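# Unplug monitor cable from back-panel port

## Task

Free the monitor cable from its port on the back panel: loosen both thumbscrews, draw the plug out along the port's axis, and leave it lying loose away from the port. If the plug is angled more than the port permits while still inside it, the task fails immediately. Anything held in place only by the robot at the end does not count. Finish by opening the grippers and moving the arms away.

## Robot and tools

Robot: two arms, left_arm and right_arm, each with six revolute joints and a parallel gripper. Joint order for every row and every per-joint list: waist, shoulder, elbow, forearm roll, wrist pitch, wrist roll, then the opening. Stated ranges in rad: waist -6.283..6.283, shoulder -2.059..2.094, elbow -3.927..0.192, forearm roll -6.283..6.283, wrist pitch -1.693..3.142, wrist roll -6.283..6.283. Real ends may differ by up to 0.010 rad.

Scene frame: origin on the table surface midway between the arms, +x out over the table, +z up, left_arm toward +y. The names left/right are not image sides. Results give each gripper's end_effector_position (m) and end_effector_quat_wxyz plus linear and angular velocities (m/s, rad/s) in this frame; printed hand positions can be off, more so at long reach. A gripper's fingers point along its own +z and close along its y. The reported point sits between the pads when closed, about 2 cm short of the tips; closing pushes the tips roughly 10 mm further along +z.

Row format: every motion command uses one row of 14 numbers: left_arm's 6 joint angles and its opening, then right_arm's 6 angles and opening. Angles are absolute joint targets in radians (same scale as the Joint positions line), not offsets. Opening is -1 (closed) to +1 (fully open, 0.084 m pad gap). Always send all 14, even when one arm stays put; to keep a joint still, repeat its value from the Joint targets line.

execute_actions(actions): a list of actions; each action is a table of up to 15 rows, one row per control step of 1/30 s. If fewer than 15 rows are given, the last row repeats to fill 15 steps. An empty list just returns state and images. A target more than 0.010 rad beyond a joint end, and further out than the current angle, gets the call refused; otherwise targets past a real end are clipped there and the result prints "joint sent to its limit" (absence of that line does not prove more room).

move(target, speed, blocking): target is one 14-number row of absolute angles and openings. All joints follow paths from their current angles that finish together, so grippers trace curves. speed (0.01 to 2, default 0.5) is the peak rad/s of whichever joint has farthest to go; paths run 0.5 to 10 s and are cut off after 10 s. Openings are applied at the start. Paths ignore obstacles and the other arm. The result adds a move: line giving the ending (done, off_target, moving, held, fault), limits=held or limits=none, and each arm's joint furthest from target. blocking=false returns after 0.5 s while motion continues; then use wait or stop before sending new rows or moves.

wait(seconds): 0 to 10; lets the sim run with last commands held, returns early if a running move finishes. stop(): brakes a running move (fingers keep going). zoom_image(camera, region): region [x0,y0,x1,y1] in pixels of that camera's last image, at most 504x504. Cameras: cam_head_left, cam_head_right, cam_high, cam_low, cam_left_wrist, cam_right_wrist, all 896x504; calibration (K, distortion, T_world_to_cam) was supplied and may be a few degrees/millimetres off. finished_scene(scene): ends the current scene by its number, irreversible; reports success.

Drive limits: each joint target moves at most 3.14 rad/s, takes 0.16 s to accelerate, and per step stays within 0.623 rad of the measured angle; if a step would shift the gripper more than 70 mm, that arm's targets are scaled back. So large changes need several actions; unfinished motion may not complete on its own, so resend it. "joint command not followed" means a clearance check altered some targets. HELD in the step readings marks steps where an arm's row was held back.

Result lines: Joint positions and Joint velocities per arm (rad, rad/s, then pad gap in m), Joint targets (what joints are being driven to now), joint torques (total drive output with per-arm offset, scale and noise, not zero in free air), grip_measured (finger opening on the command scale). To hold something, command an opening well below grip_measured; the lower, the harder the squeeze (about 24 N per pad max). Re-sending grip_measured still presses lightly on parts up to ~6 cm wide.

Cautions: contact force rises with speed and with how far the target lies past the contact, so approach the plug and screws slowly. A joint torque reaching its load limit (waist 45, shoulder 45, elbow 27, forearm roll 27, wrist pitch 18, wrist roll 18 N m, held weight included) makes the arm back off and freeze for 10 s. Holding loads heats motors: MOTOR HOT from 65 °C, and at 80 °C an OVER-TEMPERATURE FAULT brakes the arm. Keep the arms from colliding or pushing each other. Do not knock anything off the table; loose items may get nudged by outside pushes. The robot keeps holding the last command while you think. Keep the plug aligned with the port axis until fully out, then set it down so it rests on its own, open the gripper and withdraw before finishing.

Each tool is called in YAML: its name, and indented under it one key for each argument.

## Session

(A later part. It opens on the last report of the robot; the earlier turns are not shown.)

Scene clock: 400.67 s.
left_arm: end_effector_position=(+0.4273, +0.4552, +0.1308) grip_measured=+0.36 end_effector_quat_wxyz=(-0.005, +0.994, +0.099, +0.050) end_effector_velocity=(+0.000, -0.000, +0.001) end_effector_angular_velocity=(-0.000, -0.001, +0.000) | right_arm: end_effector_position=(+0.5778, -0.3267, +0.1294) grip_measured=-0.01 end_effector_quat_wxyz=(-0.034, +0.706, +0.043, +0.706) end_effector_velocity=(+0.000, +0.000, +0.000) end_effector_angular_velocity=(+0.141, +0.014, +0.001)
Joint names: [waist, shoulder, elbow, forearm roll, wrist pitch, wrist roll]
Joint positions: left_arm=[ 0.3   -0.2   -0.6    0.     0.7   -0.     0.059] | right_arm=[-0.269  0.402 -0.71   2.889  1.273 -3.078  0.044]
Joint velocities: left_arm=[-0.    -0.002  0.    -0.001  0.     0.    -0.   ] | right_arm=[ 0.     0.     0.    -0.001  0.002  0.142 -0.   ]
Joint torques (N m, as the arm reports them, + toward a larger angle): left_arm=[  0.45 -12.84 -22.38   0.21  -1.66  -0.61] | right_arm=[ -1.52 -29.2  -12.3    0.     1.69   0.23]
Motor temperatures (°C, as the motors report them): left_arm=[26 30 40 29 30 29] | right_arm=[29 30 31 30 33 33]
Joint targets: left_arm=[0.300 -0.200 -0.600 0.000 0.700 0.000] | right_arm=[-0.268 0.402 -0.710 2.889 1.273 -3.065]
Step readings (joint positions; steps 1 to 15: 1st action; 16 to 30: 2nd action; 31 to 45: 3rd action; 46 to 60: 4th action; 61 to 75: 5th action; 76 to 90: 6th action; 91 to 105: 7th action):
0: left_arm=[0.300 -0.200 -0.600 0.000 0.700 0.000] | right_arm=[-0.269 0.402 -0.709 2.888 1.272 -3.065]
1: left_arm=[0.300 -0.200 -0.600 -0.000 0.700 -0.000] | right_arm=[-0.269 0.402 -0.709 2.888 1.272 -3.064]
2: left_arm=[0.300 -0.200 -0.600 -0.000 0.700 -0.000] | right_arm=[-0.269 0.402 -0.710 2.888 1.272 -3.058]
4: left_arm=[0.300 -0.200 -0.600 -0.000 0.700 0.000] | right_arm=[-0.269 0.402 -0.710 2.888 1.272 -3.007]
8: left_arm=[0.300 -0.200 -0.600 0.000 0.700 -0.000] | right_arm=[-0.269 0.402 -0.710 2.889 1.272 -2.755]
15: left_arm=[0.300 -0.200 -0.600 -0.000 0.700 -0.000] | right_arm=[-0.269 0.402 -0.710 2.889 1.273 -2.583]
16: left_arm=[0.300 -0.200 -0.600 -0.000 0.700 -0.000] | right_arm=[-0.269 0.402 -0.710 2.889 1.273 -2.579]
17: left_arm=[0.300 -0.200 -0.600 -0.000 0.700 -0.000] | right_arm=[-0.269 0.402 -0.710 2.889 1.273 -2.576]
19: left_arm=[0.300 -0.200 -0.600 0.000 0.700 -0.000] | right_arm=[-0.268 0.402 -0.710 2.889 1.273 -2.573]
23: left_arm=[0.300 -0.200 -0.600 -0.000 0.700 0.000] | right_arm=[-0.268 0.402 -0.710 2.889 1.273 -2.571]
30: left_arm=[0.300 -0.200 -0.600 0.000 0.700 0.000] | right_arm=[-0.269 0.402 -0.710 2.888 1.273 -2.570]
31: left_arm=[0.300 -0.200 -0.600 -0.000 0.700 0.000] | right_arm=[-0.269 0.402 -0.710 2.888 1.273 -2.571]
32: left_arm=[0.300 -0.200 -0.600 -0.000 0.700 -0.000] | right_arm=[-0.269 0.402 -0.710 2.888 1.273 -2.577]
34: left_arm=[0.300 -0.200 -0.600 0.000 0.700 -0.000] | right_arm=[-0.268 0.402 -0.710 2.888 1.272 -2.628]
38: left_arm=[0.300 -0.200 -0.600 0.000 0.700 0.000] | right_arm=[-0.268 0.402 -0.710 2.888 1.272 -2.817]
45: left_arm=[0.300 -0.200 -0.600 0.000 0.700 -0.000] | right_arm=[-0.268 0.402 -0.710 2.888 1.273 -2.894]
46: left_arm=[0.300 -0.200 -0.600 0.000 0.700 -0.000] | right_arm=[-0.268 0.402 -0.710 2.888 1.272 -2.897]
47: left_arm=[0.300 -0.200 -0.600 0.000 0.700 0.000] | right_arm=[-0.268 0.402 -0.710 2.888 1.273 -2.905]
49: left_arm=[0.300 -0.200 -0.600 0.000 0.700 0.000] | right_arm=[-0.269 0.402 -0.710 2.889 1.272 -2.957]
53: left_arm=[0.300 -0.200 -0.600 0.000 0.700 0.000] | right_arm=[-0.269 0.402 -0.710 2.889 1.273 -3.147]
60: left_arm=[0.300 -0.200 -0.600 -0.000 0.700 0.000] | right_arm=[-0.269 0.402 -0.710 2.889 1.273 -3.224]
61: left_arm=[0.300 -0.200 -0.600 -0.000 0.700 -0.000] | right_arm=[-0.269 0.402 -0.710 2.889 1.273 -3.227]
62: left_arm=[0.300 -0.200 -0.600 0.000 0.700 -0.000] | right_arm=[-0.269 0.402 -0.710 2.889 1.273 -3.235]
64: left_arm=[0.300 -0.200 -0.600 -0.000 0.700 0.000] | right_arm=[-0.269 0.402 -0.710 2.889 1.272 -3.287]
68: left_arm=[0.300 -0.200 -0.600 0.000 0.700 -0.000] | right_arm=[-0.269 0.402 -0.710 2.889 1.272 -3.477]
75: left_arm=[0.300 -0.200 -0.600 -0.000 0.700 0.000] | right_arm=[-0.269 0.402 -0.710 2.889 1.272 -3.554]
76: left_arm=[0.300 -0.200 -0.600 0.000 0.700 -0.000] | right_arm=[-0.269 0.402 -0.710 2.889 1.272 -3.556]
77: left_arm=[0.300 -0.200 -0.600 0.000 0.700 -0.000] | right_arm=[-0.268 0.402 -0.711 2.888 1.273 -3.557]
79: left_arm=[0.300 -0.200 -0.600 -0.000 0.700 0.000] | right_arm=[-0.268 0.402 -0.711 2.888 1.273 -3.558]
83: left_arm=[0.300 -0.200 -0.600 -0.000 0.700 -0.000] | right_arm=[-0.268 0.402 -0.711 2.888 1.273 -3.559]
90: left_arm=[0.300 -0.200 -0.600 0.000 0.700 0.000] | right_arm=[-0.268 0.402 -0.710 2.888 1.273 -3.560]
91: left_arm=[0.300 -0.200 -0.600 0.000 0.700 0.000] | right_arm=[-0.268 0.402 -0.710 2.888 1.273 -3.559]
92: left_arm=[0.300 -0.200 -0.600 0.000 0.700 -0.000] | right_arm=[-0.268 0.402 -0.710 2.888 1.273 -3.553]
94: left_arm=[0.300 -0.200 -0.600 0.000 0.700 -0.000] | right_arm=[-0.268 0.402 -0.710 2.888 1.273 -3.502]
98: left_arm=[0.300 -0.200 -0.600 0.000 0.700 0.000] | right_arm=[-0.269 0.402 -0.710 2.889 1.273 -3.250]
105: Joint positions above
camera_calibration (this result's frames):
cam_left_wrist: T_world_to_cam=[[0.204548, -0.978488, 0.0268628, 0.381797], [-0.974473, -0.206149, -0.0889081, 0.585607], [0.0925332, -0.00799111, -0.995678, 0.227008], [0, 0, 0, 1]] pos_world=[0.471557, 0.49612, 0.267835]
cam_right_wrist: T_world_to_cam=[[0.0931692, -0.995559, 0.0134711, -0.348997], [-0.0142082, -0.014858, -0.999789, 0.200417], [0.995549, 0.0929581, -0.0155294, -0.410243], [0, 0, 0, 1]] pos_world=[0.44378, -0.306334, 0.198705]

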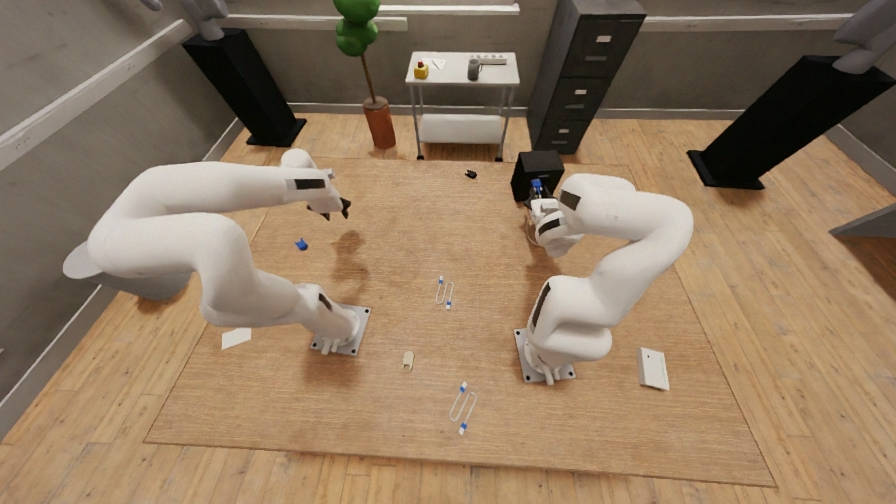

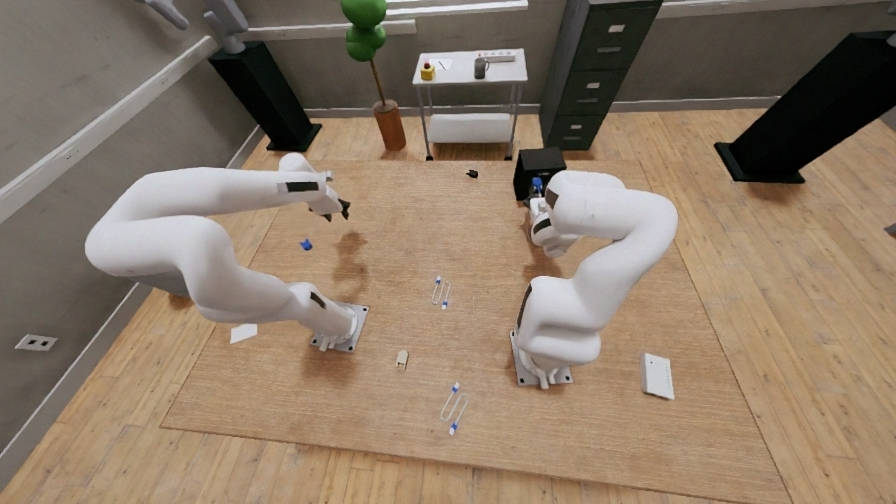

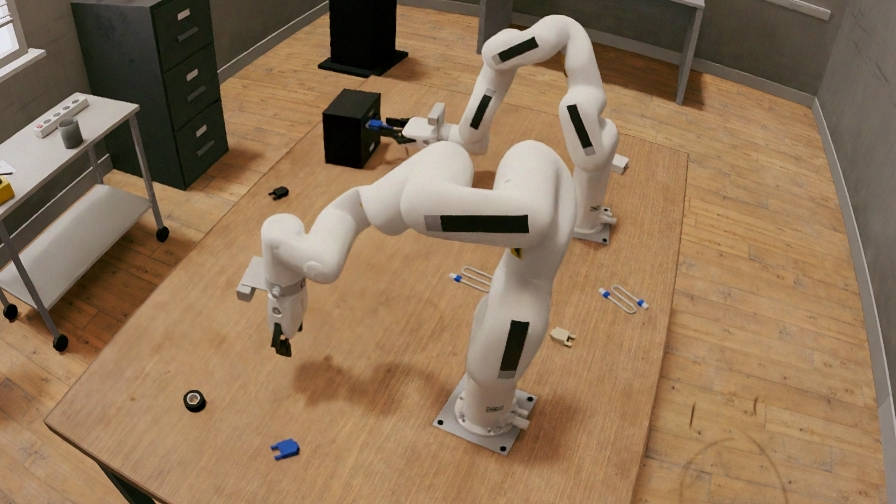

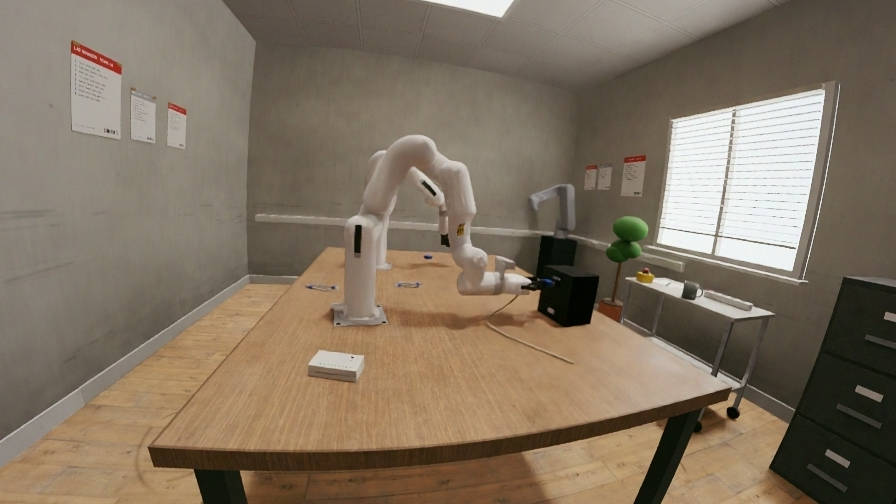

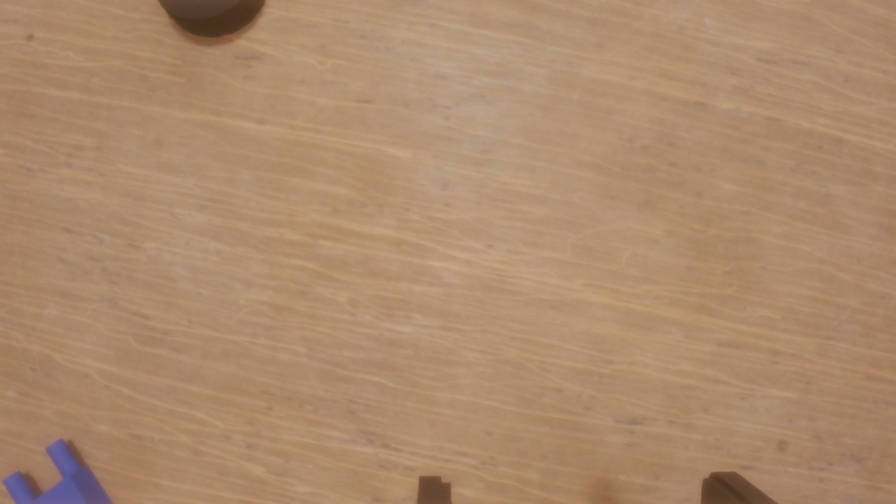

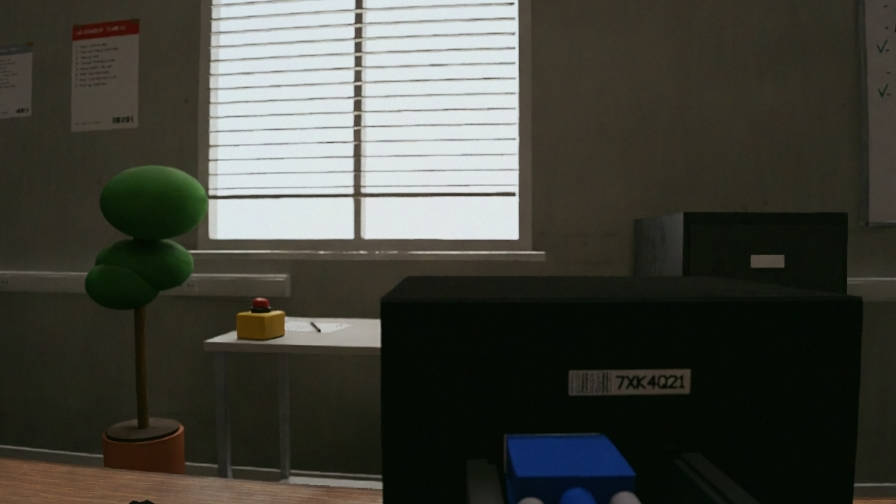

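execute_actions:
  actions:
    - [[0.3,-0.2,-0.6,0,0.7,0,0.37,-0.2685,0.402,-0.71,2.8885,1.2725,-2.57,0]]
    - [[0.3,-0.2,-0.6,0,0.7,0,0.37,-0.2685,0.402,-0.71,2.8885,1.2725,-2.57,-0.8]]
    - [[0.3,-0.2,-0.6,0,0.7,0,0.37,-0.2685,0.402,-0.71,2.8885,1.2725,-2.9,-0.8]]
    - [[0.3,-0.2,-0.6,0,0.7,0,0.37,-0.2685,0.402,-0.71,2.8885,1.2725,-3.23,-0.8]]
    - [[0.3,-0.2,-0.6,0,0.7,0,0.37,-0.2685,0.402,-0.71,2.8885,1.2725,-3.56,-0.8]]
    - [[0.3,-0.2,-0.6,0,0.7,0,0.37,-0.2685,0.402,-0.71,2.8885,1.2725,-3.56,0]]
    - [[0.3,-0.2,-0.6,0,0.7,0,0.37,-0.2685,0.402,-0.71,2.8885,1.2725,-3.065,0]]
    - [[0.3,-0.2,-0.6,0,0.7,0,0.37,-0.2685,0.402,-0.71,2.8885,1.2725,-2.57,0]]
    - [[0.3,-0.2,-0.6,0,0.7,0,0.37,-0.2685,0.402,-0.71,2.8885,1.2725,-2.57,-0.8]]
    - [[0.3,-0.2,-0.6,0,0.7,0,0.37,-0.2685,0.402,-0.71,2.8885,1.2725,-2.9,-0.8]]
    - [[0.3,-0.2,-0.6,0,0.7,0,0.37,-0.2685,0.402,-0.71,2.8885,1.2725,-3.23,-0.8]]
    - [[0.3,-0.2,-0.6,0,0.7,0,0.37,-0.2685,0.402,-0.71,2.8885,1.2725,-3.56,-0.8]]
    - [[0.3,-0.2,-0.6,0,0.7,0,0.37,-0.2685,0.402,-0.71,2.8885,1.2725,-3.56,0]]
    - [[0.3,-0.2,-0.6,0,0.7,0,0.37,-0.2685,0.402,-0.71,2.8885,1.2725,-3.065,0]]
    - [[0.3,-0.2,-0.6,0,0.7,0,0.37,-0.2685,0.402,-0.71,2.8885,1.2725,-2.57,0]]
    - [[0.3,-0.2,-0.6,0,0.7,0,0.37,-0.2685,0.402,-0.71,2.8885,1.2725,-2.57,-0.8]]
    - [[0.3,-0.2,-0.6,0,0.7,0,0.37,-0.2685,0.402,-0.71,2.8885,1.2725,-2.9,-0.8]]
    - [[0.3,-0.2,-0.6,0,0.7,0,0.37,-0.2685,0.402,-0.71,2.8885,1.2725,-3.23,-0.8]]
    - [[0.3,-0.2,-0.6,0,0.7,0,0.37,-0.2685,0.402,-0.71,2.8885,1.2725,-3.56,-0.8]]
    - [[0.3,-0.2,-0.6,0,0.7,0,0.37,-0.2685,0.402,-0.71,2.8885,1.2725,-3.56,0]]
    - [[0.3,-0.2,-0.6,0,0.7,0,0.37,-0.2685,0.402,-0.71,2.8885,1.2725,-3.065,0]]
    - [[0.3,-0.2,-0.6,0,0.7,0,0.37,-0.2685,0.402,-0.71,2.8885,1.2725,-2.57,0]]
    - [[0.3,-0.2,-0.6,0,0.7,0,0.37,-0.2685,0.402,-0.71,2.8885,1.2725,-2.57,-0.8]]
    - [[0.3,-0.2,-0.6,0,0.7,0,0.37,-0.2685,0.402,-0.71,2.8885,1.2725,-2.9,-0.8]]
    - [[0.3,-0.2,-0.6,0,0.7,0,0.37,-0.2685,0.402,-0.71,2.8885,1.2725,-3.23,-0.8]]
    - [[0.3,-0.2,-0.6,0,0.7,0,0.37,-0.2685,0.402,-0.71,2.8885,1.2725,-3.56,-0.8]]
    - [[0.3,-0.2,-0.6,0,0.7,0,0.37,-0.2685,0.402,-0.71,2.8885,1.2725,-3.56,0]]
    - [[0.3,-0.2,-0.6,0,0.7,0,0.37,-0.2685,0.402,-0.71,2.8885,1.2725,-3.065,0]]
    - [[0.3,-0.2,-0.6,0,0.7,0,0.37,-0.2685,0.402,-0.71,2.8885,1.2725,-2.57,0]]
    - [[0.3,-0.2,-0.6,0,0.7,0,0.37,-0.2685,0.402,-0.71,2.8885,1.2725,-2.57,-0.8]]
    - [[0.3,-0.2,-0.6,0,0.7,0,0.37,-0.2685,0.402,-0.71,2.8885,1.2725,-2.9,-0.8]]
    - [[0.3,-0.2,-0.6,0,0.7,0,0.37,-0.2685,0.402,-0.71,2.8885,1.2725,-3.23,-0.8]]
    - [[0.3,-0.2,-0.6,0,0.7,0,0.37,-0.2685,0.402,-0.71,2.8885,1.2725,-3.56,-0.8]]
    - [[0.3,-0.2,-0.6,0,0.7,0,0.37,-0.2685,0.402,-0.71,2.8885,1.2725,-3.56,0]]
    - [[0.3,-0.2,-0.6,0,0.7,0,0.37,-0.2685,0.402,-0.71,2.8885,1.2725,-3.065,0]]

execute_actions:
  actions:
    - [[0.3,-0.2,-0.6,0,0.7,0,0.37,-0.2685,0.402,-0.71,2.8885,1.2725,-2.57,0]]
    - [[0.3,-0.2,-0.6,0,0.7,0,0.37,-0.2685,0.402,-0.71,2.8885,1.2725,-2.57,-0.8]]
    - [[0.3,-0.2,-0.6,0,0.7,0,0.37,-0.2685,0.402,-0.71,2.8885,1.2725,-2.9,-0.8]]
    - [[0.3,-0.2,-0.6,0,0.7,0,0.37,-0.2685,0.402,-0.71,2.8885,1.2725,-3.23,-0.8]]
    - [[0.3,-0.2,-0.6,0,0.7,0,0.37,-0.2685,0.402,-0.71,2.8885,1.2725,-3.56,-0.8]]
    - [[0.3,-0.2,-0.6,0,0.7,0,0.37,-0.2685,0.402,-0.71,2.8885,1.2725,-3.56,0]]
    - [[0.3,-0.2,-0.6,0,0.7,0,0.37,-0.2685,0.402,-0.71,2.8885,1.2725,-3.065,0]]
    - [[0.3,-0.2,-0.6,0,0.7,0,0.37,-0.2685,0.402,-0.71,2.8885,1.2725,-2.57,0]]
    - [[0.3,-0.2,-0.6,0,0.7,0,0.37,-0.2685,0.402,-0.71,2.8885,1.2725,-2.57,-0.8]]
    - [[0.3,-0.2,-0.6,0,0.7,0,0.37,-0.2685,0.402,-0.71,2.8885,1.2725,-2.9,-0.8]]
    - [[0.3,-0.2,-0.6,0,0.7,0,0.37,-0.2685,0.402,-0.71,2.8885,1.2725,-3.23,-0.8]]
    - [[0.3,-0.2,-0.6,0,0.7,0,0.37,-0.2685,0.402,-0.71,2.8885,1.2725,-3.56,-0.8]]
    - [[0.3,-0.2,-0.6,0,0.7,0,0.37,-0.2685,0.402,-0.71,2.8885,1.2725,-3.56,0]]
    - [[0.3,-0.2,-0.6,0,0.7,0,0.37,-0.2685,0.402,-0.71,2.8885,1.2725,-3.065,0]]
    - [[0.3,-0.2,-0.6,0,0.7,0,0.37,-0.2685,0.402,-0.71,2.8885,1.2725,-2.57,0]]
    - [[0.3,-0.2,-0.6,0,0.7,0,0.37,-0.2685,0.402,-0.71,2.8885,1.2725,-2.57,-0.8]]
    - [[0.3,-0.2,-0.6,0,0.7,0,0.37,-0.2685,0.402,-0.71,2.8885,1.2725,-2.9,-0.8]]
    - [[0.3,-0.2,-0.6,0,0.7,0,0.37,-0.2685,0.402,-0.71,2.8885,1.2725,-3.23,-0.8]]
    - [[0.3,-0.2,-0.6,0,0.7,0,0.37,-0.2685,0.402,-0.71,2.8885,1.2725,-3.56,-0.8]]
    - [[0.3,-0.2,-0.6,0,0.7,0,0.37,-0.2685,0.402,-0.71,2.8885,1.2725,-3.56,0]]
    - [[0.3,-0.2,-0.6,0,0.7,0,0.37,-0.2685,0.402,-0.71,2.8885,1.2725,-3.065,0]]
    - [[0.3,-0.2,-0.6,0,0.7,0,0.37,-0.2685,0.402,-0.71,2.8885,1.2725,-2.57,0]]
    - [[0.3,-0.2,-0.6,0,0.7,0,0.37,-0.2685,0.402,-0.71,2.8885,1.2725,-2.57,-0.8]]
    - [[0.3,-0.2,-0.6,0,0.7,0,0.37,-0.2685,0.402,-0.71,2.8885,1.2725,-2.9,-0.8]]
    - [[0.3,-0.2,-0.6,0,0.7,0,0.37,-0.2685,0.402,-0.71,2.8885,1.2725,-3.23,-0.8]]
    - [[0.3,-0.2,-0.6,0,0.7,0,0.37,-0.2685,0.402,-0.71,2.8885,1.2725,-3.56,-0.8]]
    - [[0.3,-0.2,-0.6,0,0.7,0,0.37,-0.2685,0.402,-0.71,2.8885,1.2725,-3.56,0]]
    - [[0.3,-0.2,-0.6,0,0.7,0,0.37,-0.2685,0.402,-0.71,2.8885,1.2725,-3.065,0]]
    - [[0.3,-0.2,-0.6,0,0.7,0,0.37,-0.2685,0.402,-0.71,2.8885,1.2725,-2.57,0]]
    - [[0.3,-0.2,-0.6,0,0.7,0,0.37,-0.2685,0.402,-0.71,2.8885,1.2725,-2.57,-0.8]]
    - [[0.3,-0.2,-0.6,0,0.7,0,0.37,-0.2685,0.402,-0.71,2.8885,1.2725,-2.9,-0.8]]
    - [[0.3,-0.2,-0.6,0,0.7,0,0.37,-0.2685,0.402,-0.71,2.8885,1.2725,-3.23,-0.8]]
    - [[0.3,-0.2,-0.6,0,0.7,0,0.37,-0.2685,0.402,-0.71,2.8885,1.2725,-3.56,-0.8]]
    - [[0.3,-0.2,-0.6,0,0.7,0,0.37,-0.2685,0.402,-0.71,2.8885,1.2725,-3.56,0]]
    - [[0.3,-0.2,-0.6,0,0.7,0,0.37,-0.2685,0.402,-0.71,2.8885,1.2725,-3.065,0]]

Scene clock: 506.60 s.
left_arm: end_effector_position=(+0.4273, +0.4552, +0.1308) grip_measured=+0.36 end_effector_quat_wxyz=(-0.005, +0.994, +0.099, +0.050) end_effector_velocity=(+0.001, +0.000, +0.000) end_effector_angular_velocity=(+0.000, -0.001, +0.000) | right_arm: end_effector_position=(+0.5778, -0.3267, +0.1294) grip_measured=-0.01 end_effector_quat_wxyz=(-0.034, +0.706, +0.043, +0.706) end_effector_velocity=(+0.000, +0.000, +0.001) end_effector_angular_velocity=(+0.143, +0.014, +0.000)
Joint names: [waist, shoulder, elbow, forearm roll, wrist pitch, wrist roll]
Joint positions: left_arm=[ 0.3   -0.2   -0.6    0.     0.7   -0.     0.059] | right_arm=[-0.269  0.402 -0.71   2.889  1.273 -3.078  0.044]
Joint velocities: left_arm=[ 0.001  0.001 -0.002 -0.    -0.     0.    -0.   ] | right_arm=[ 0.    -0.001  0.    -0.     0.001  0.144 -0.   ]
Joint torques (N m, as the arm reports them, + toward a larger angle): left_arm=[  1.4  -13.21 -22.83   0.08  -1.52  -0.83] | right_arm=[ -2.   -29.07 -12.5   -0.17   1.58   0.25]
Motor temperatures (°C, as the motors report them): left_arm=[26 30 41 29 30 29] | right_arm=[29 30 32 30 33 33]
Joint targets: left_arm=[0.300 -0.200 -0.600 0.000 0.700 0.000] | right_arm=[-0.268 0.402 -0.710 2.889 1.273 -3.065]
Step readings (joint positions; steps 1 to 15: 1st action; 16 to 30: 2nd action; 31 to 45: 3rd action; 46 to 60: 4th action; 61 to 75: 5th action; 76 to 90: 6th action; 91 to 105: 7th action; 106 to 120: 8th action; 121 to 135: 9th action; 136 to 150: 10th action; 151 to 165: 11th action; 166 to 180: 12th action; 181 to 195: 13th action):
0: left_arm=[0.300 -0.200 -0.600 0.000 0.700 -0.000] | right_arm=[-0.269 0.402 -0.710 2.889 1.273 -3.065]
1: left_arm=[0.300 -0.200 -0.600 -0.000 0.700 0.000] | right_arm=[-0.268 0.402 -0.710 2.888 1.272 -3.064]
2: left_arm=[0.300 -0.200 -0.600 -0.000 0.700 0.000] | right_arm=[-0.268 0.402 -0.710 2.888 1.272 -3.058]
4: left_arm=[0.300 -0.200 -0.600 0.000 0.700 -0.000] | right_arm=[-0.268 0.402 -0.710 2.888 1.272 -3.007]
8: left_arm=[0.300 -0.200 -0.600 0.000 0.700 0.000] | right_arm=[-0.269 0.402 -0.710 2.889 1.272 -2.755]
15: left_arm=[0.300 -0.200 -0.600 0.000 0.700 -0.000] | right_arm=[-0.269 0.402 -0.710 2.889 1.273 -2.583]
16: left_arm=[0.300 -0.200 -0.600 -0.000 0.700 -0.000] | right_arm=[-0.269 0.402 -0.710 2.889 1.273 -2.579]
17: left_arm=[0.300 -0.200 -0.600 -0.000 0.700 -0.000] | right_arm=[-0.269 0.402 -0.710 2.889 1.273 -2.576]
19: left_arm=[0.300 -0.200 -0.600 0.000 0.700 0.000] | right_arm=[-0.269 0.402 -0.710 2.889 1.273 -2.573]
23: left_arm=[0.300 -0.200 -0.600 0.000 0.700 -0.000] | right_arm=[-0.269 0.402 -0.710 2.889 1.273 -2.571]
30: left_arm=[0.300 -0.200 -0.600 0.000 0.700 -0.000] | right_arm=[-0.269 0.402 -0.710 2.889 1.273 -2.570]
31: left_arm=[0.300 -0.200 -0.600 0.000 0.700 0.000] | right_arm=[-0.269 0.402 -0.710 2.889 1.272 -2.571]
32: left_arm=[0.300 -0.200 -0.600 -0.000 0.700 0.000] | right_arm=[-0.269 0.402 -0.710 2.889 1.272 -2.577]
34: left_arm=[0.300 -0.200 -0.600 -0.000 0.700 0.000] | right_arm=[-0.268 0.402 -0.710 2.888 1.272 -2.628]
38: left_arm=[0.300 -0.200 -0.600 -0.000 0.700 -0.000] | right_arm=[-0.268 0.402 -0.710 2.888 1.272 -2.817]
45: left_arm=[0.300 -0.200 -0.600 0.000 0.700 -0.000] | right_arm=[-0.268 0.402 -0.710 2.888 1.273 -2.894]
46: left_arm=[0.300 -0.200 -0.600 -0.000 0.700 -0.000] | right_arm=[-0.268 0.402 -0.710 2.888 1.273 -2.897]
47: left_arm=[0.300 -0.200 -0.600 -0.000 0.700 -0.000] | right_arm=[-0.268 0.402 -0.710 2.888 1.273 -2.905]
49: left_arm=[0.300 -0.200 -0.600 -0.000 0.700 -0.000] | right_arm=[-0.268 0.402 -0.710 2.889 1.273 -2.957]
53: left_arm=[0.300 -0.200 -0.600 -0.000 0.700 0.000] | right_arm=[-0.269 0.402 -0.710 2.889 1.273 -3.147]
60: left_arm=[0.300 -0.200 -0.600 -0.000 0.700 0.000] | right_arm=[-0.269 0.402 -0.710 2.889 1.273 -3.224]
61: left_arm=[0.300 -0.200 -0.600 -0.000 0.700 -0.000] | right_arm=[-0.269 0.402 -0.710 2.889 1.273 -3.227]
62: left_arm=[0.300 -0.200 -0.600 0.000 0.700 -0.000] | right_arm=[-0.269 0.402 -0.710 2.889 1.272 -3.235]
64: left_arm=[0.300 -0.200 -0.600 -0.000 0.700 0.000] | right_arm=[-0.269 0.402 -0.710 2.889 1.272 -3.287]
68: left_arm=[0.300 -0.200 -0.600 0.000 0.700 0.000] | right_arm=[-0.269 0.402 -0.710 2.889 1.272 -3.477]
75: left_arm=[0.300 -0.200 -0.600 0.000 0.700 0.000] | right_arm=[-0.269 0.402 -0.709 2.889 1.272 -3.554]
76: left_arm=[0.300 -0.200 -0.600 -0.000 0.700 -0.000] | right_arm=[-0.269 0.402 -0.710 2.889 1.272 -3.556]
77: left_arm=[0.300 -0.200 -0.600 0.000 0.700 0.000] | right_arm=[-0.268 0.402 -0.711 2.888 1.273 -3.557]
79: left_arm=[0.300 -0.200 -0.600 0.000 0.700 -0.000] | right_arm=[-0.267 0.402 -0.711 2.888 1.273 -3.558]
83: left_arm=[0.300 -0.200 -0.600 -0.000 0.700 0.000] | right_arm=[-0.268 0.402 -0.711 2.888 1.273 -3.560]
90: left_arm=[0.300 -0.200 -0.600 -0.000 0.700 -0.000] | right_arm=[-0.268 0.402 -0.710 2.888 1.273 -3.560]
91: left_arm=[0.300 -0.200 -0.600 0.000 0.700 -0.000] | right_arm=[-0.268 0.402 -0.710 2.888 1.273 -3.559]
92: left_arm=[0.300 -0.200 -0.600 0.000 0.700 -0.000] | right_arm=[-0.268 0.402 -0.710 2.888 1.273 -3.553]
94: left_arm=[0.300 -0.200 -0.600 -0.000 0.700 -0.000] | right_arm=[-0.268 0.402 -0.710 2.888 1.273 -3.502]
98: left_arm=[0.300 -0.200 -0.600 -0.000 0.700 -0.000] | right_arm=[-0.269 0.402 -0.710 2.889 1.273 -3.250]
105: left_arm=[0.300 -0.200 -0.600 -0.000 0.700 -0.000] | right_arm=[-0.269 0.402 -0.710 2.889 1.273 -3.078]
106: left_arm=[0.300 -0.200 -0.600 0.000 0.700 0.000] | right_arm=[-0.269 0.402 -0.710 2.889 1.273 -3.073]
107: left_arm=[0.300 -0.200 -0.600 -0.000 0.700 0.000] | right_arm=[-0.269 0.402 -0.710 2.889 1.273 -3.064]
109: left_arm=[0.300 -0.200 -0.600 -0.000 0.700 0.000] | right_arm=[-0.269 0.402 -0.710 2.889 1.273 -3.010]
113: left_arm=[0.300 -0.200 -0.600 0.000 0.700 -0.000] | right_arm=[-0.269 0.402 -0.710 2.889 1.272 -2.756]
120: left_arm=[0.300 -0.200 -0.600 -0.000 0.700 -0.000] | right_arm=[-0.269 0.402 -0.710 2.889 1.273 -2.583]
121: left_arm=[0.300 -0.200 -0.600 0.000 0.700 -0.000] | right_arm=[-0.269 0.402 -0.710 2.889 1.273 -2.579]
122: left_arm=[0.300 -0.200 -0.600 0.000 0.700 0.000] | right_arm=[-0.269 0.402 -0.710 2.889 1.273 -2.576]
124: left_arm=[0.300 -0.200 -0.600 0.000 0.700 -0.000] | right_arm=[-0.269 0.402 -0.710 2.889 1.273 -2.573]
128: left_arm=[0.300 -0.200 -0.600 -0.000 0.700 -0.000] | right_arm=[-0.269 0.402 -0.710 2.889 1.273 -2.571]
135: left_arm=[0.300 -0.200 -0.600 -0.000 0.700 0.000] | right_arm=[-0.269 0.402 -0.710 2.889 1.273 -2.570]
136: left_arm=[0.300 -0.200 -0.600 -0.000 0.700 -0.000] | right_arm=[-0.269 0.402 -0.710 2.889 1.272 -2.571]
137: left_arm=[0.300 -0.200 -0.600 -0.000 0.700 0.000] | right_arm=[-0.269 0.402 -0.710 2.889 1.272 -2.577]
139: left_arm=[0.300 -0.200 -0.600 0.000 0.700 -0.000] | right_arm=[-0.268 0.402 -0.710 2.888 1.272 -2.628]
143: left_arm=[0.300 -0.200 -0.600 -0.000 0.700 0.000] | right_arm=[-0.268 0.402 -0.710 2.888 1.272 -2.817]
150: left_arm=[0.300 -0.200 -0.600 -0.000 0.700 -0.000] | right_arm=[-0.268 0.402 -0.710 2.888 1.273 -2.894]
151: left_arm=[0.300 -0.200 -0.600 0.000 0.700 0.000] | right_arm=[-0.268 0.402 -0.710 2.888 1.273 -2.897]
152: left_arm=[0.300 -0.200 -0.600 0.000 0.700 0.000] | right_arm=[-0.268 0.402 -0.710 2.888 1.273 -2.905]
154: left_arm=[0.300 -0.200 -0.600 0.000 0.700 0.000] | right_arm=[-0.268 0.402 -0.710 2.888 1.273 -2.957]
158: left_arm=[0.300 -0.200 -0.600 -0.000 0.700 -0.000] | right_arm=[-0.269 0.402 -0.710 2.889 1.273 -3.147]
165: left_arm=[0.300 -0.200 -0.600 -0.000 0.700 -0.000] | right_arm=[-0.269 0.402 -0.710 2.889 1.273 -3.224]
166: left_arm=[0.300 -0.200 -0.600 -0.000 0.700 0.000] | right_arm=[-0.269 0.402 -0.710 2.889 1.273 -3.227]
167: left_arm=[0.300 -0.200 -0.600 0.000 0.700 0.000] | right_arm=[-0.269 0.402 -0.710 2.889 1.273 -3.235]
169: left_arm=[0.300 -0.200 -0.600 -0.000 0.700 -0.000] | right_arm=[-0.269 0.402 -0.710 2.889 1.272 -3.287]
173: left_arm=[0.300 -0.200 -0.600 -0.000 0.700 0.000] | right_arm=[-0.269 0.402 -0.710 2.889 1.272 -3.477]
180: left_arm=[0.300 -0.200 -0.600 -0.000 0.700 0.000] | right_arm=[-0.269 0.402 -0.709 2.889 1.272 -3.554]
181: left_arm=[0.300 -0.200 -0.600 0.000 0.700 -0.000] | right_arm=[-0.269 0.402 -0.710 2.889 1.272 -3.556]
182: left_arm=[0.300 -0.200 -0.600 0.000 0.700 -0.000] | right_arm=[-0.268 0.402 -0.711 2.888 1.273 -3.557]
184: left_arm=[0.300 -0.200 -0.600 0.000 0.700 0.000] | right_arm=[-0.267 0.402 -0.711 2.888 1.273 -3.558]
Lines left out of this list: 112.
camera_calibration (this result's frames):
cam_left_wrist: T_world_to_cam=[[0.204548, -0.978488, 0.0268628, 0.381797], [-0.974473, -0.206149, -0.088908, 0.585607], [0.0925331, -0.00799113, -0.995678, 0.227008], [0, 0, 0, 1]] pos_world=[0.471557, 0.49612, 0.267835]
cam_right_wrist: T_world_to_cam=[[0.0931706, -0.995559, 0.0134638, -0.348994], [-0.0142661, -0.0148561, -0.999788, 0.200426], [0.995548, 0.0929588, -0.0155869, -0.410223], [0, 0, 0, 1]] pos_world=[0.443772, -0.306333, 0.198688]

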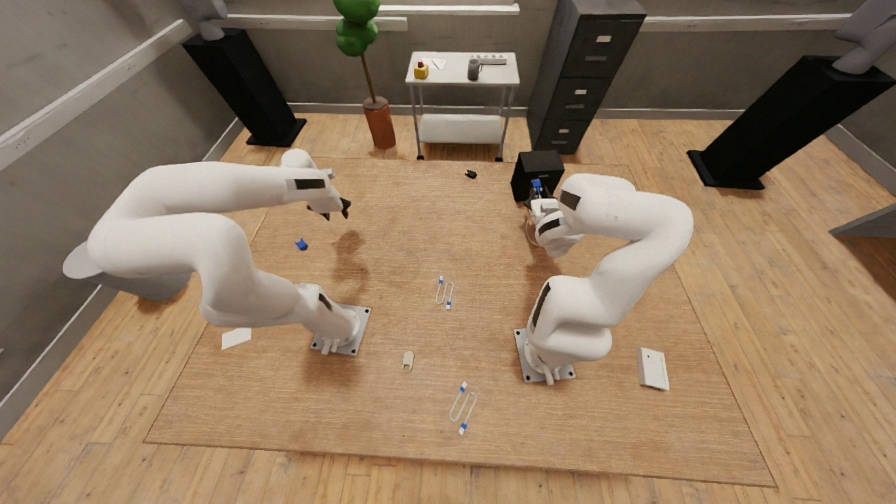

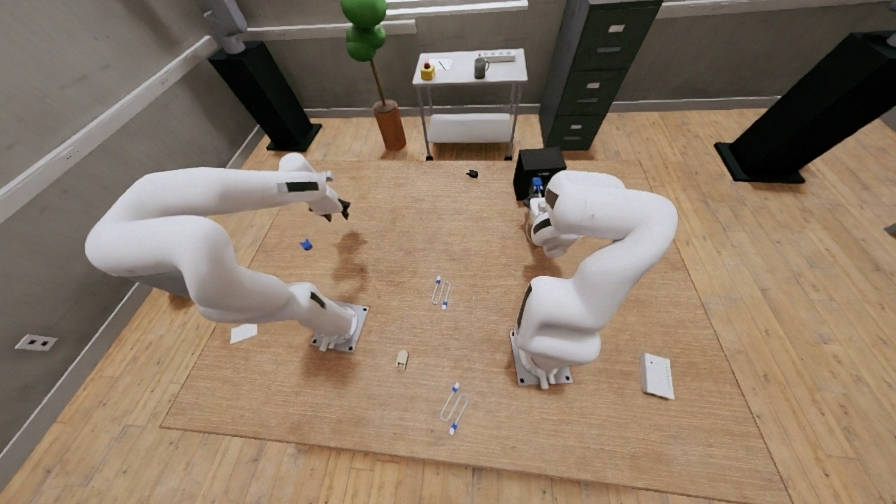

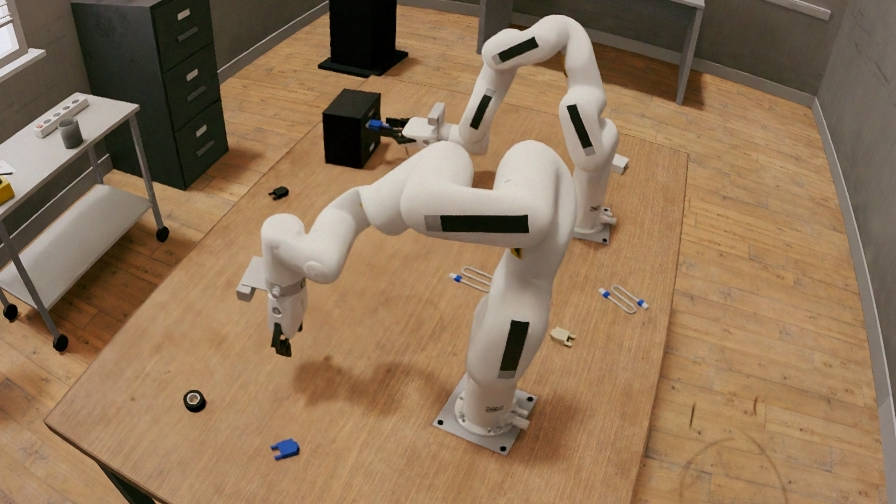

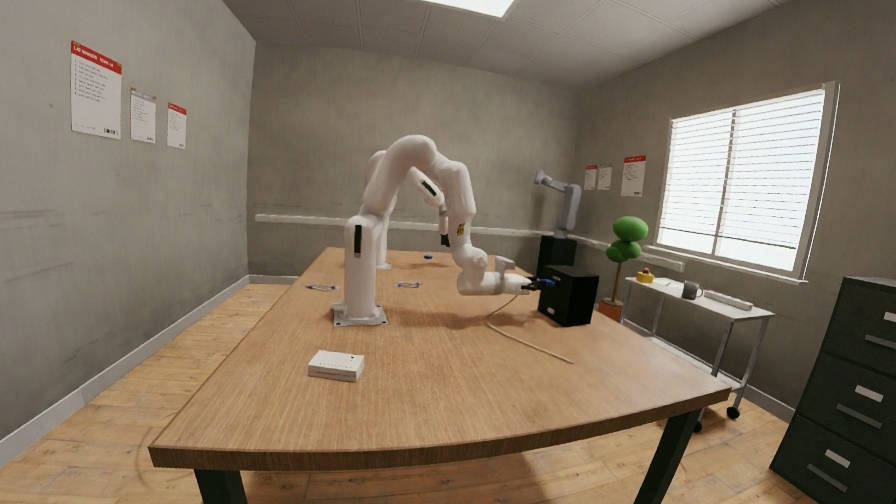

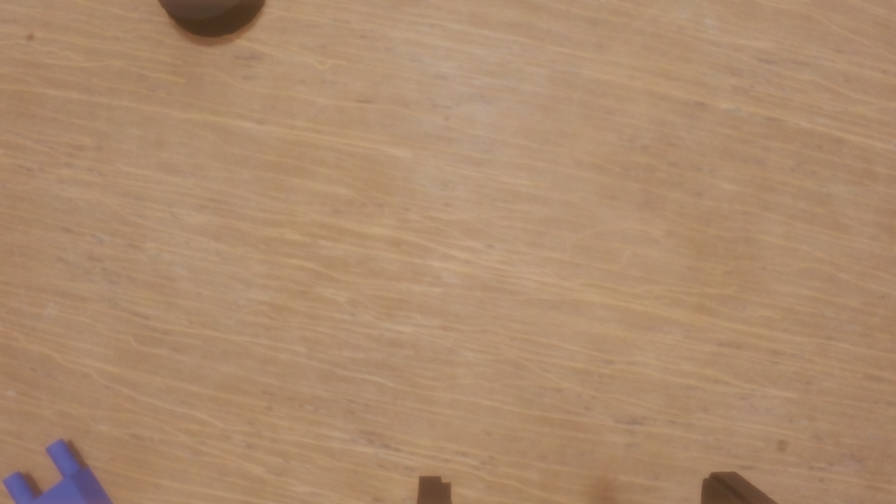

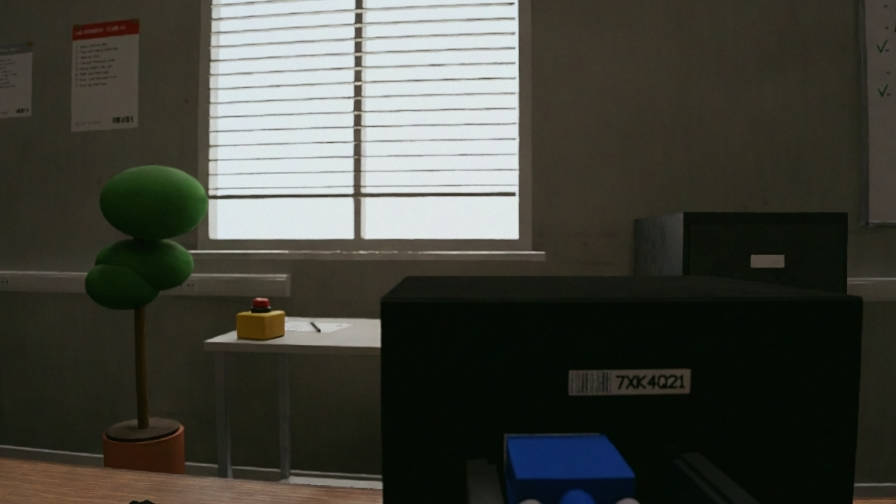

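Scene clock: 524.10 s.
left_arm: end_effector_position=(+0.4273, +0.4552, +0.1308) grip_measured=+0.36 end_effector_quat_wxyz=(-0.005, +0.994, +0.099, +0.050) end_effector_velocity=(-0.000, +0.000, +0.000) end_effector_angular_velocity=(+0.000, -0.001, +0.001) | right_arm: end_effector_position=(+0.5778, -0.3267, +0.1294) grip_measured=-0.01 end_effector_quat_wxyz=(-0.034, +0.706, +0.043, +0.706) end_effector_velocity=(+0.000, +0.000, +0.000) end_effector_angular_velocity=(+0.144, +0.015, +0.000)
Joint names: [waist, shoulder, elbow, forearm roll, wrist pitch, wrist roll]
Joint positions: left_arm=[ 0.3   -0.2   -0.6    0.     0.7   -0.     0.059] | right_arm=[-0.269  0.402 -0.71   2.889  1.273 -3.078  0.044]
Joint velocities: left_arm=[ 0.001 -0.001  0.     0.    -0.    -0.    -0.   ] | right_arm=[ 0.    -0.     0.     0.     0.001  0.145  0.   ]
Joint torques (N m, as the arm reports them, + toward a larger angle): left_arm=[  0.48 -13.53 -22.65   0.34  -1.56  -0.51] | right_arm=[ -1.94 -29.06 -12.42  -0.05   1.64   0.15]
Motor temperatures (°C, as the motors report them): left_arm=[26 30 41 29 30 29] | right_arm=[29 30 32 30 33 33]
Joint targets: left_arm=[0.300 -0.200 -0.600 0.000 0.700 0.000] | right_arm=[-0.268 0.402 -0.710 2.889 1.273 -3.065]
Step readings (joint positions; steps 1 to 15: 1st action; 16 to 30: 2nd action; 31 to 45: 3rd action; 46 to 60: 4th action; 61 to 75: 5th action; 76 to 90: 6th action; 91 to 105: 7th action; 106 to 120: 8th action; 121 to 135: 9th action; 136 to 150: 10th action; 151 to 165: 11th action; 166 to 180: 12th action; 181 to 195: 13th action):
0: left_arm=[0.300 -0.200 -0.600 0.000 0.700 -0.000] | right_arm=[-0.269 0.402 -0.710 2.889 1.273 -3.078]
1: left_arm=[0.300 -0.200 -0.600 -0.000 0.700 0.000] | right_arm=[-0.269 0.402 -0.710 2.889 1.273 -3.073]
2: left_arm=[0.300 -0.200 -0.600 0.000 0.700 0.000] | right_arm=[-0.269 0.402 -0.710 2.889 1.273 -3.064]
4: left_arm=[0.300 -0.200 -0.600 -0.000 0.700 0.000] | right_arm=[-0.269 0.402 -0.710 2.889 1.273 -3.010]
8: left_arm=[0.300 -0.200 -0.600 0.000 0.700 -0.000] | right_arm=[-0.269 0.402 -0.710 2.889 1.273 -2.756]
15: left_arm=[0.300 -0.200 -0.600 -0.000 0.700 -0.000] | right_arm=[-0.269 0.402 -0.710 2.889 1.273 -2.583]
16: left_arm=[0.300 -0.200 -0.600 -0.000 0.700 -0.000] | right_arm=[-0.269 0.402 -0.710 2.889 1.273 -2.579]
17: left_arm=[0.300 -0.200 -0.600 -0.000 0.700 0.000] | right_arm=[-0.269 0.402 -0.710 2.889 1.273 -2.576]
19: left_arm=[0.300 -0.200 -0.600 -0.000 0.700 0.000] | right_arm=[-0.269 0.402 -0.710 2.889 1.273 -2.573]
23: left_arm=[0.300 -0.200 -0.600 -0.000 0.700 0.000] | right_arm=[-0.269 0.402 -0.710 2.889 1.273 -2.571]
30: left_arm=[0.300 -0.200 -0.600 0.000 0.700 -0.000] | right_arm=[-0.269 0.402 -0.710 2.889 1.273 -2.570]
31: left_arm=[0.300 -0.200 -0.600 0.000 0.700 -0.000] | right_arm=[-0.269 0.402 -0.710 2.888 1.273 -2.571]
32: left_arm=[0.300 -0.200 -0.600 0.000 0.700 0.000] | right_arm=[-0.269 0.402 -0.710 2.889 1.273 -2.577]
34: left_arm=[0.300 -0.200 -0.600 -0.000 0.700 -0.000] | right_arm=[-0.268 0.402 -0.710 2.888 1.273 -2.628]
38: left_arm=[0.300 -0.200 -0.600 0.000 0.700 -0.000] | right_arm=[-0.268 0.402 -0.710 2.888 1.272 -2.817]
45: left_arm=[0.300 -0.200 -0.600 0.000 0.700 -0.000] | right_arm=[-0.268 0.402 -0.710 2.888 1.273 -2.894]
46: left_arm=[0.300 -0.200 -0.600 0.000 0.700 0.000] | right_arm=[-0.268 0.402 -0.710 2.888 1.273 -2.897]
47: left_arm=[0.300 -0.200 -0.600 -0.000 0.700 0.000] | right_arm=[-0.268 0.402 -0.710 2.888 1.273 -2.905]
49: left_arm=[0.300 -0.200 -0.600 0.000 0.700 0.000] | right_arm=[-0.268 0.402 -0.710 2.888 1.273 -2.957]
53: left_arm=[0.300 -0.200 -0.600 -0.000 0.700 -0.000] | right_arm=[-0.268 0.402 -0.710 2.888 1.273 -3.147]
60: left_arm=[0.300 -0.200 -0.600 0.000 0.700 0.000] | right_arm=[-0.268 0.402 -0.710 2.888 1.273 -3.224]
61: left_arm=[0.300 -0.200 -0.600 -0.000 0.700 0.000] | right_arm=[-0.269 0.402 -0.710 2.888 1.273 -3.227]
62: left_arm=[0.300 -0.200 -0.600 0.000 0.700 -0.000] | right_arm=[-0.269 0.402 -0.710 2.888 1.273 -3.235]
64: left_arm=[0.300 -0.200 -0.600 0.000 0.700 -0.000] | right_arm=[-0.269 0.402 -0.710 2.889 1.273 -3.287]
68: left_arm=[0.300 -0.200 -0.600 0.000 0.700 0.000] | right_arm=[-0.269 0.402 -0.710 2.888 1.272 -3.477]
75: left_arm=[0.300 -0.200 -0.600 -0.000 0.700 -0.000] | right_arm=[-0.269 0.402 -0.710 2.889 1.272 -3.554]
76: left_arm=[0.300 -0.200 -0.600 0.000 0.700 0.000] | right_arm=[-0.269 0.402 -0.710 2.889 1.272 -3.556]
77: left_arm=[0.300 -0.200 -0.600 -0.000 0.700 -0.000] | right_arm=[-0.269 0.402 -0.710 2.889 1.272 -3.557]
79: left_arm=[0.300 -0.200 -0.600 0.000 0.700 0.000] | right_arm=[-0.268 0.402 -0.710 2.888 1.272 -3.558]
83: left_arm=[0.300 -0.200 -0.600 -0.000 0.700 -0.000] | right_arm=[-0.268 0.402 -0.710 2.888 1.272 -3.559]
90: left_arm=[0.300 -0.200 -0.600 0.000 0.700 0.000] | right_arm=[-0.269 0.402 -0.710 2.888 1.272 -3.560]
91: left_arm=[0.300 -0.200 -0.600 -0.000 0.700 0.000] | right_arm=[-0.269 0.402 -0.710 2.888 1.272 -3.559]
92: left_arm=[0.300 -0.200 -0.600 0.000 0.700 0.000] | right_arm=[-0.268 0.402 -0.710 2.888 1.272 -3.553]
94: left_arm=[0.300 -0.200 -0.600 -0.000 0.700 -0.000] | right_arm=[-0.268 0.402 -0.710 2.888 1.272 -3.502]
98: left_arm=[0.300 -0.200 -0.600 0.000 0.700 -0.000] | right_arm=[-0.269 0.402 -0.710 2.889 1.273 -3.250]
105: left_arm=[0.300 -0.200 -0.600 0.000 0.700 0.000] | right_arm=[-0.269 0.402 -0.710 2.889 1.273 -3.078]
106: left_arm=[0.300 -0.200 -0.600 -0.000 0.700 0.000] | right_arm=[-0.269 0.402 -0.710 2.889 1.273 -3.073]
107: left_arm=[0.300 -0.200 -0.600 0.000 0.700 -0.000] | right_arm=[-0.269 0.402 -0.710 2.889 1.273 -3.064]
109: left_arm=[0.300 -0.200 -0.600 0.000 0.700 0.000] | right_arm=[-0.269 0.402 -0.710 2.889 1.273 -3.010]
113: left_arm=[0.300 -0.200 -0.600 0.000 0.700 -0.000] | right_arm=[-0.269 0.402 -0.710 2.889 1.273 -2.756]
120: left_arm=[0.300 -0.200 -0.600 0.000 0.700 -0.000] | right_arm=[-0.269 0.402 -0.710 2.889 1.273 -2.583]
121: left_arm=[0.300 -0.200 -0.600 -0.000 0.700 0.000] | right_arm=[-0.269 0.402 -0.710 2.889 1.273 -2.579]
122: left_arm=[0.300 -0.200 -0.600 -0.000 0.700 -0.000] | right_arm=[-0.269 0.402 -0.710 2.889 1.273 -2.576]
124: left_arm=[0.300 -0.200 -0.600 -0.000 0.700 -0.000] | right_arm=[-0.269 0.402 -0.710 2.889 1.273 -2.573]
128: left_arm=[0.300 -0.200 -0.600 0.000 0.700 -0.000] | right_arm=[-0.269 0.402 -0.710 2.889 1.273 -2.571]
135: left_arm=[0.300 -0.200 -0.600 -0.000 0.700 0.000] | right_arm=[-0.269 0.402 -0.710 2.889 1.273 -2.570]
136: left_arm=[0.300 -0.200 -0.600 0.000 0.700 -0.000] | right_arm=[-0.269 0.402 -0.710 2.889 1.273 -2.571]
137: left_arm=[0.300 -0.200 -0.600 0.000 0.700 0.000] | right_arm=[-0.269 0.402 -0.710 2.889 1.273 -2.577]
139: left_arm=[0.300 -0.200 -0.600 0.000 0.700 0.000] | right_arm=[-0.268 0.402 -0.710 2.888 1.273 -2.628]
143: left_arm=[0.300 -0.200 -0.600 0.000 0.700 -0.000] | right_arm=[-0.268 0.402 -0.710 2.888 1.272 -2.817]
150: left_arm=[0.300 -0.200 -0.600 0.000 0.700 0.000] | right_arm=[-0.268 0.402 -0.710 2.888 1.272 -2.894]
151: left_arm=[0.300 -0.200 -0.600 -0.000 0.700 0.000] | right_arm=[-0.268 0.402 -0.710 2.888 1.273 -2.897]
152: left_arm=[0.300 -0.200 -0.600 0.000 0.700 0.000] | right_arm=[-0.268 0.402 -0.710 2.888 1.273 -2.905]
154: left_arm=[0.300 -0.200 -0.600 0.000 0.700 -0.000] | right_arm=[-0.268 0.402 -0.710 2.888 1.273 -2.957]
158: left_arm=[0.300 -0.200 -0.600 0.000 0.700 -0.000] | right_arm=[-0.268 0.402 -0.710 2.888 1.273 -3.147]
165: left_arm=[0.300 -0.200 -0.600 -0.000 0.700 -0.000] | right_arm=[-0.268 0.402 -0.710 2.888 1.273 -3.224]
166: left_arm=[0.300 -0.200 -0.600 -0.000 0.700 0.000] | right_arm=[-0.268 0.402 -0.710 2.888 1.273 -3.227]
167: left_arm=[0.300 -0.200 -0.600 -0.000 0.700 -0.000] | right_arm=[-0.268 0.402 -0.710 2.888 1.273 -3.235]
169: left_arm=[0.300 -0.200 -0.600 -0.000 0.700 0.000] | right_arm=[-0.268 0.402 -0.710 2.888 1.273 -3.287]
173: left_arm=[0.300 -0.200 -0.600 -0.000 0.700 -0.000] | right_arm=[-0.269 0.402 -0.710 2.888 1.272 -3.477]
180: left_arm=[0.300 -0.200 -0.600 0.000 0.700 0.000] | right_arm=[-0.269 0.402 -0.710 2.888 1.272 -3.554]
181: left_arm=[0.300 -0.200 -0.600 -0.000 0.700 0.000] | right_arm=[-0.269 0.402 -0.710 2.888 1.272 -3.556]
182: left_arm=[0.300 -0.200 -0.600 0.000 0.700 -0.000] | right_arm=[-0.269 0.402 -0.710 2.889 1.272 -3.557]
184: left_arm=[0.300 -0.200 -0.600 0.000 0.700 0.000] | right_arm=[-0.269 0.402 -0.709 2.889 1.272 -3.558]
Lines left out of this list: 112.
camera_calibration (this result's frames):
cam_left_wrist: T_world_to_cam=[[0.204547, -0.978488, 0.0268628, 0.381797], [-0.974473, -0.206149, -0.0889082, 0.585607], [0.0925334, -0.00799109, -0.995678, 0.227008], [0, 0, 0, 1]] pos_world=[0.471557, 0.49612, 0.267835]
cam_right_wrist: T_world_to_cam=[[0.0931355, -0.995562, 0.0134663, -0.348993], [-0.0142332, -0.014855, -0.999788, 0.200421], [0.995552, 0.0929242, -0.0155536, -0.410246], [0, 0, 0, 1]] pos_world=[0.443778, -0.306346, 0.198697]

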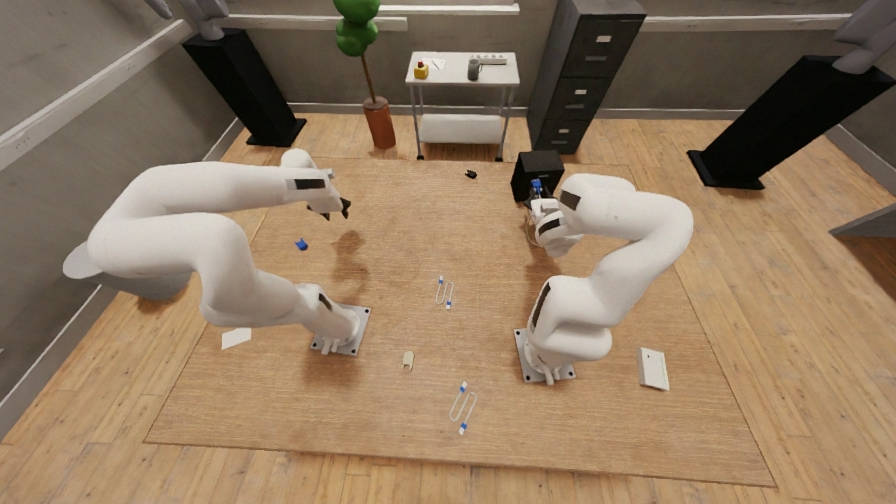

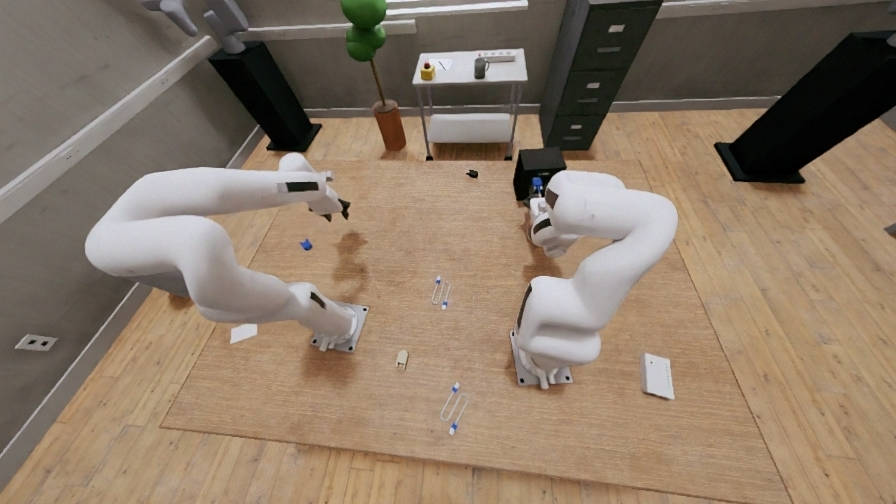

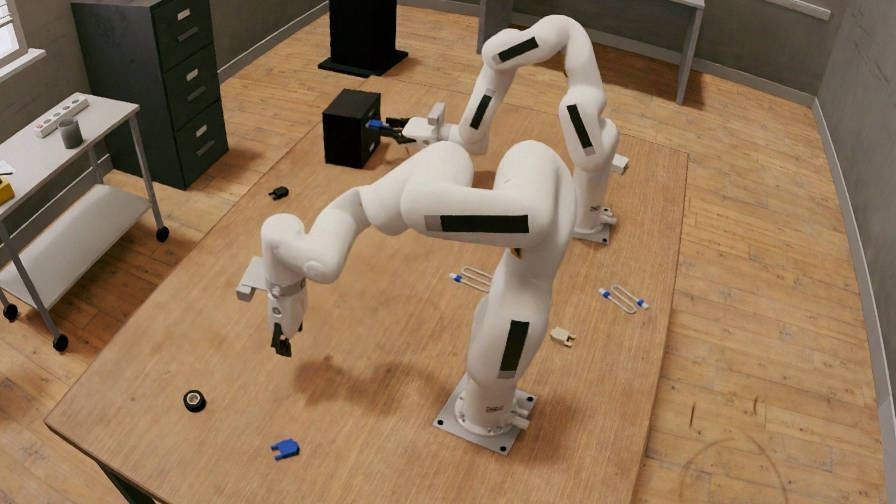

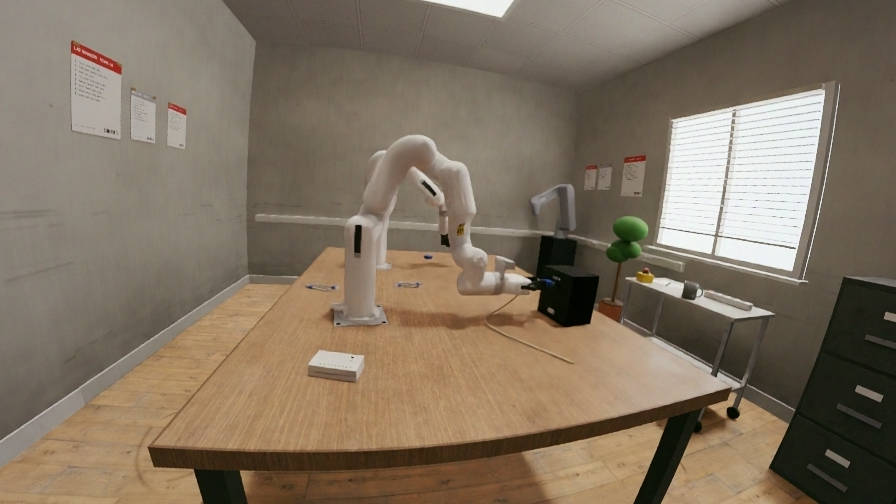

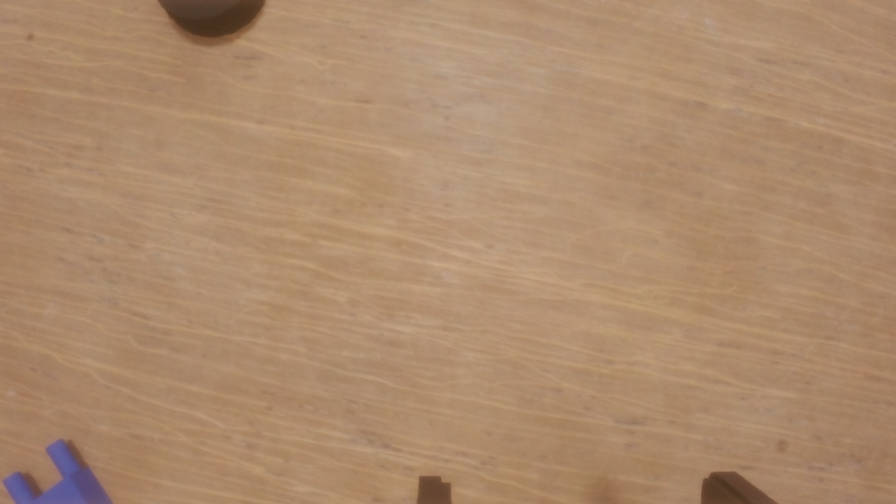

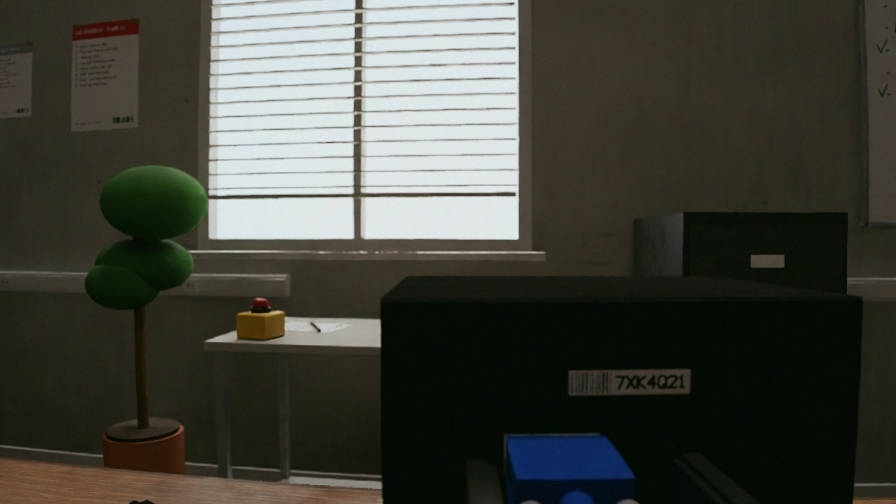

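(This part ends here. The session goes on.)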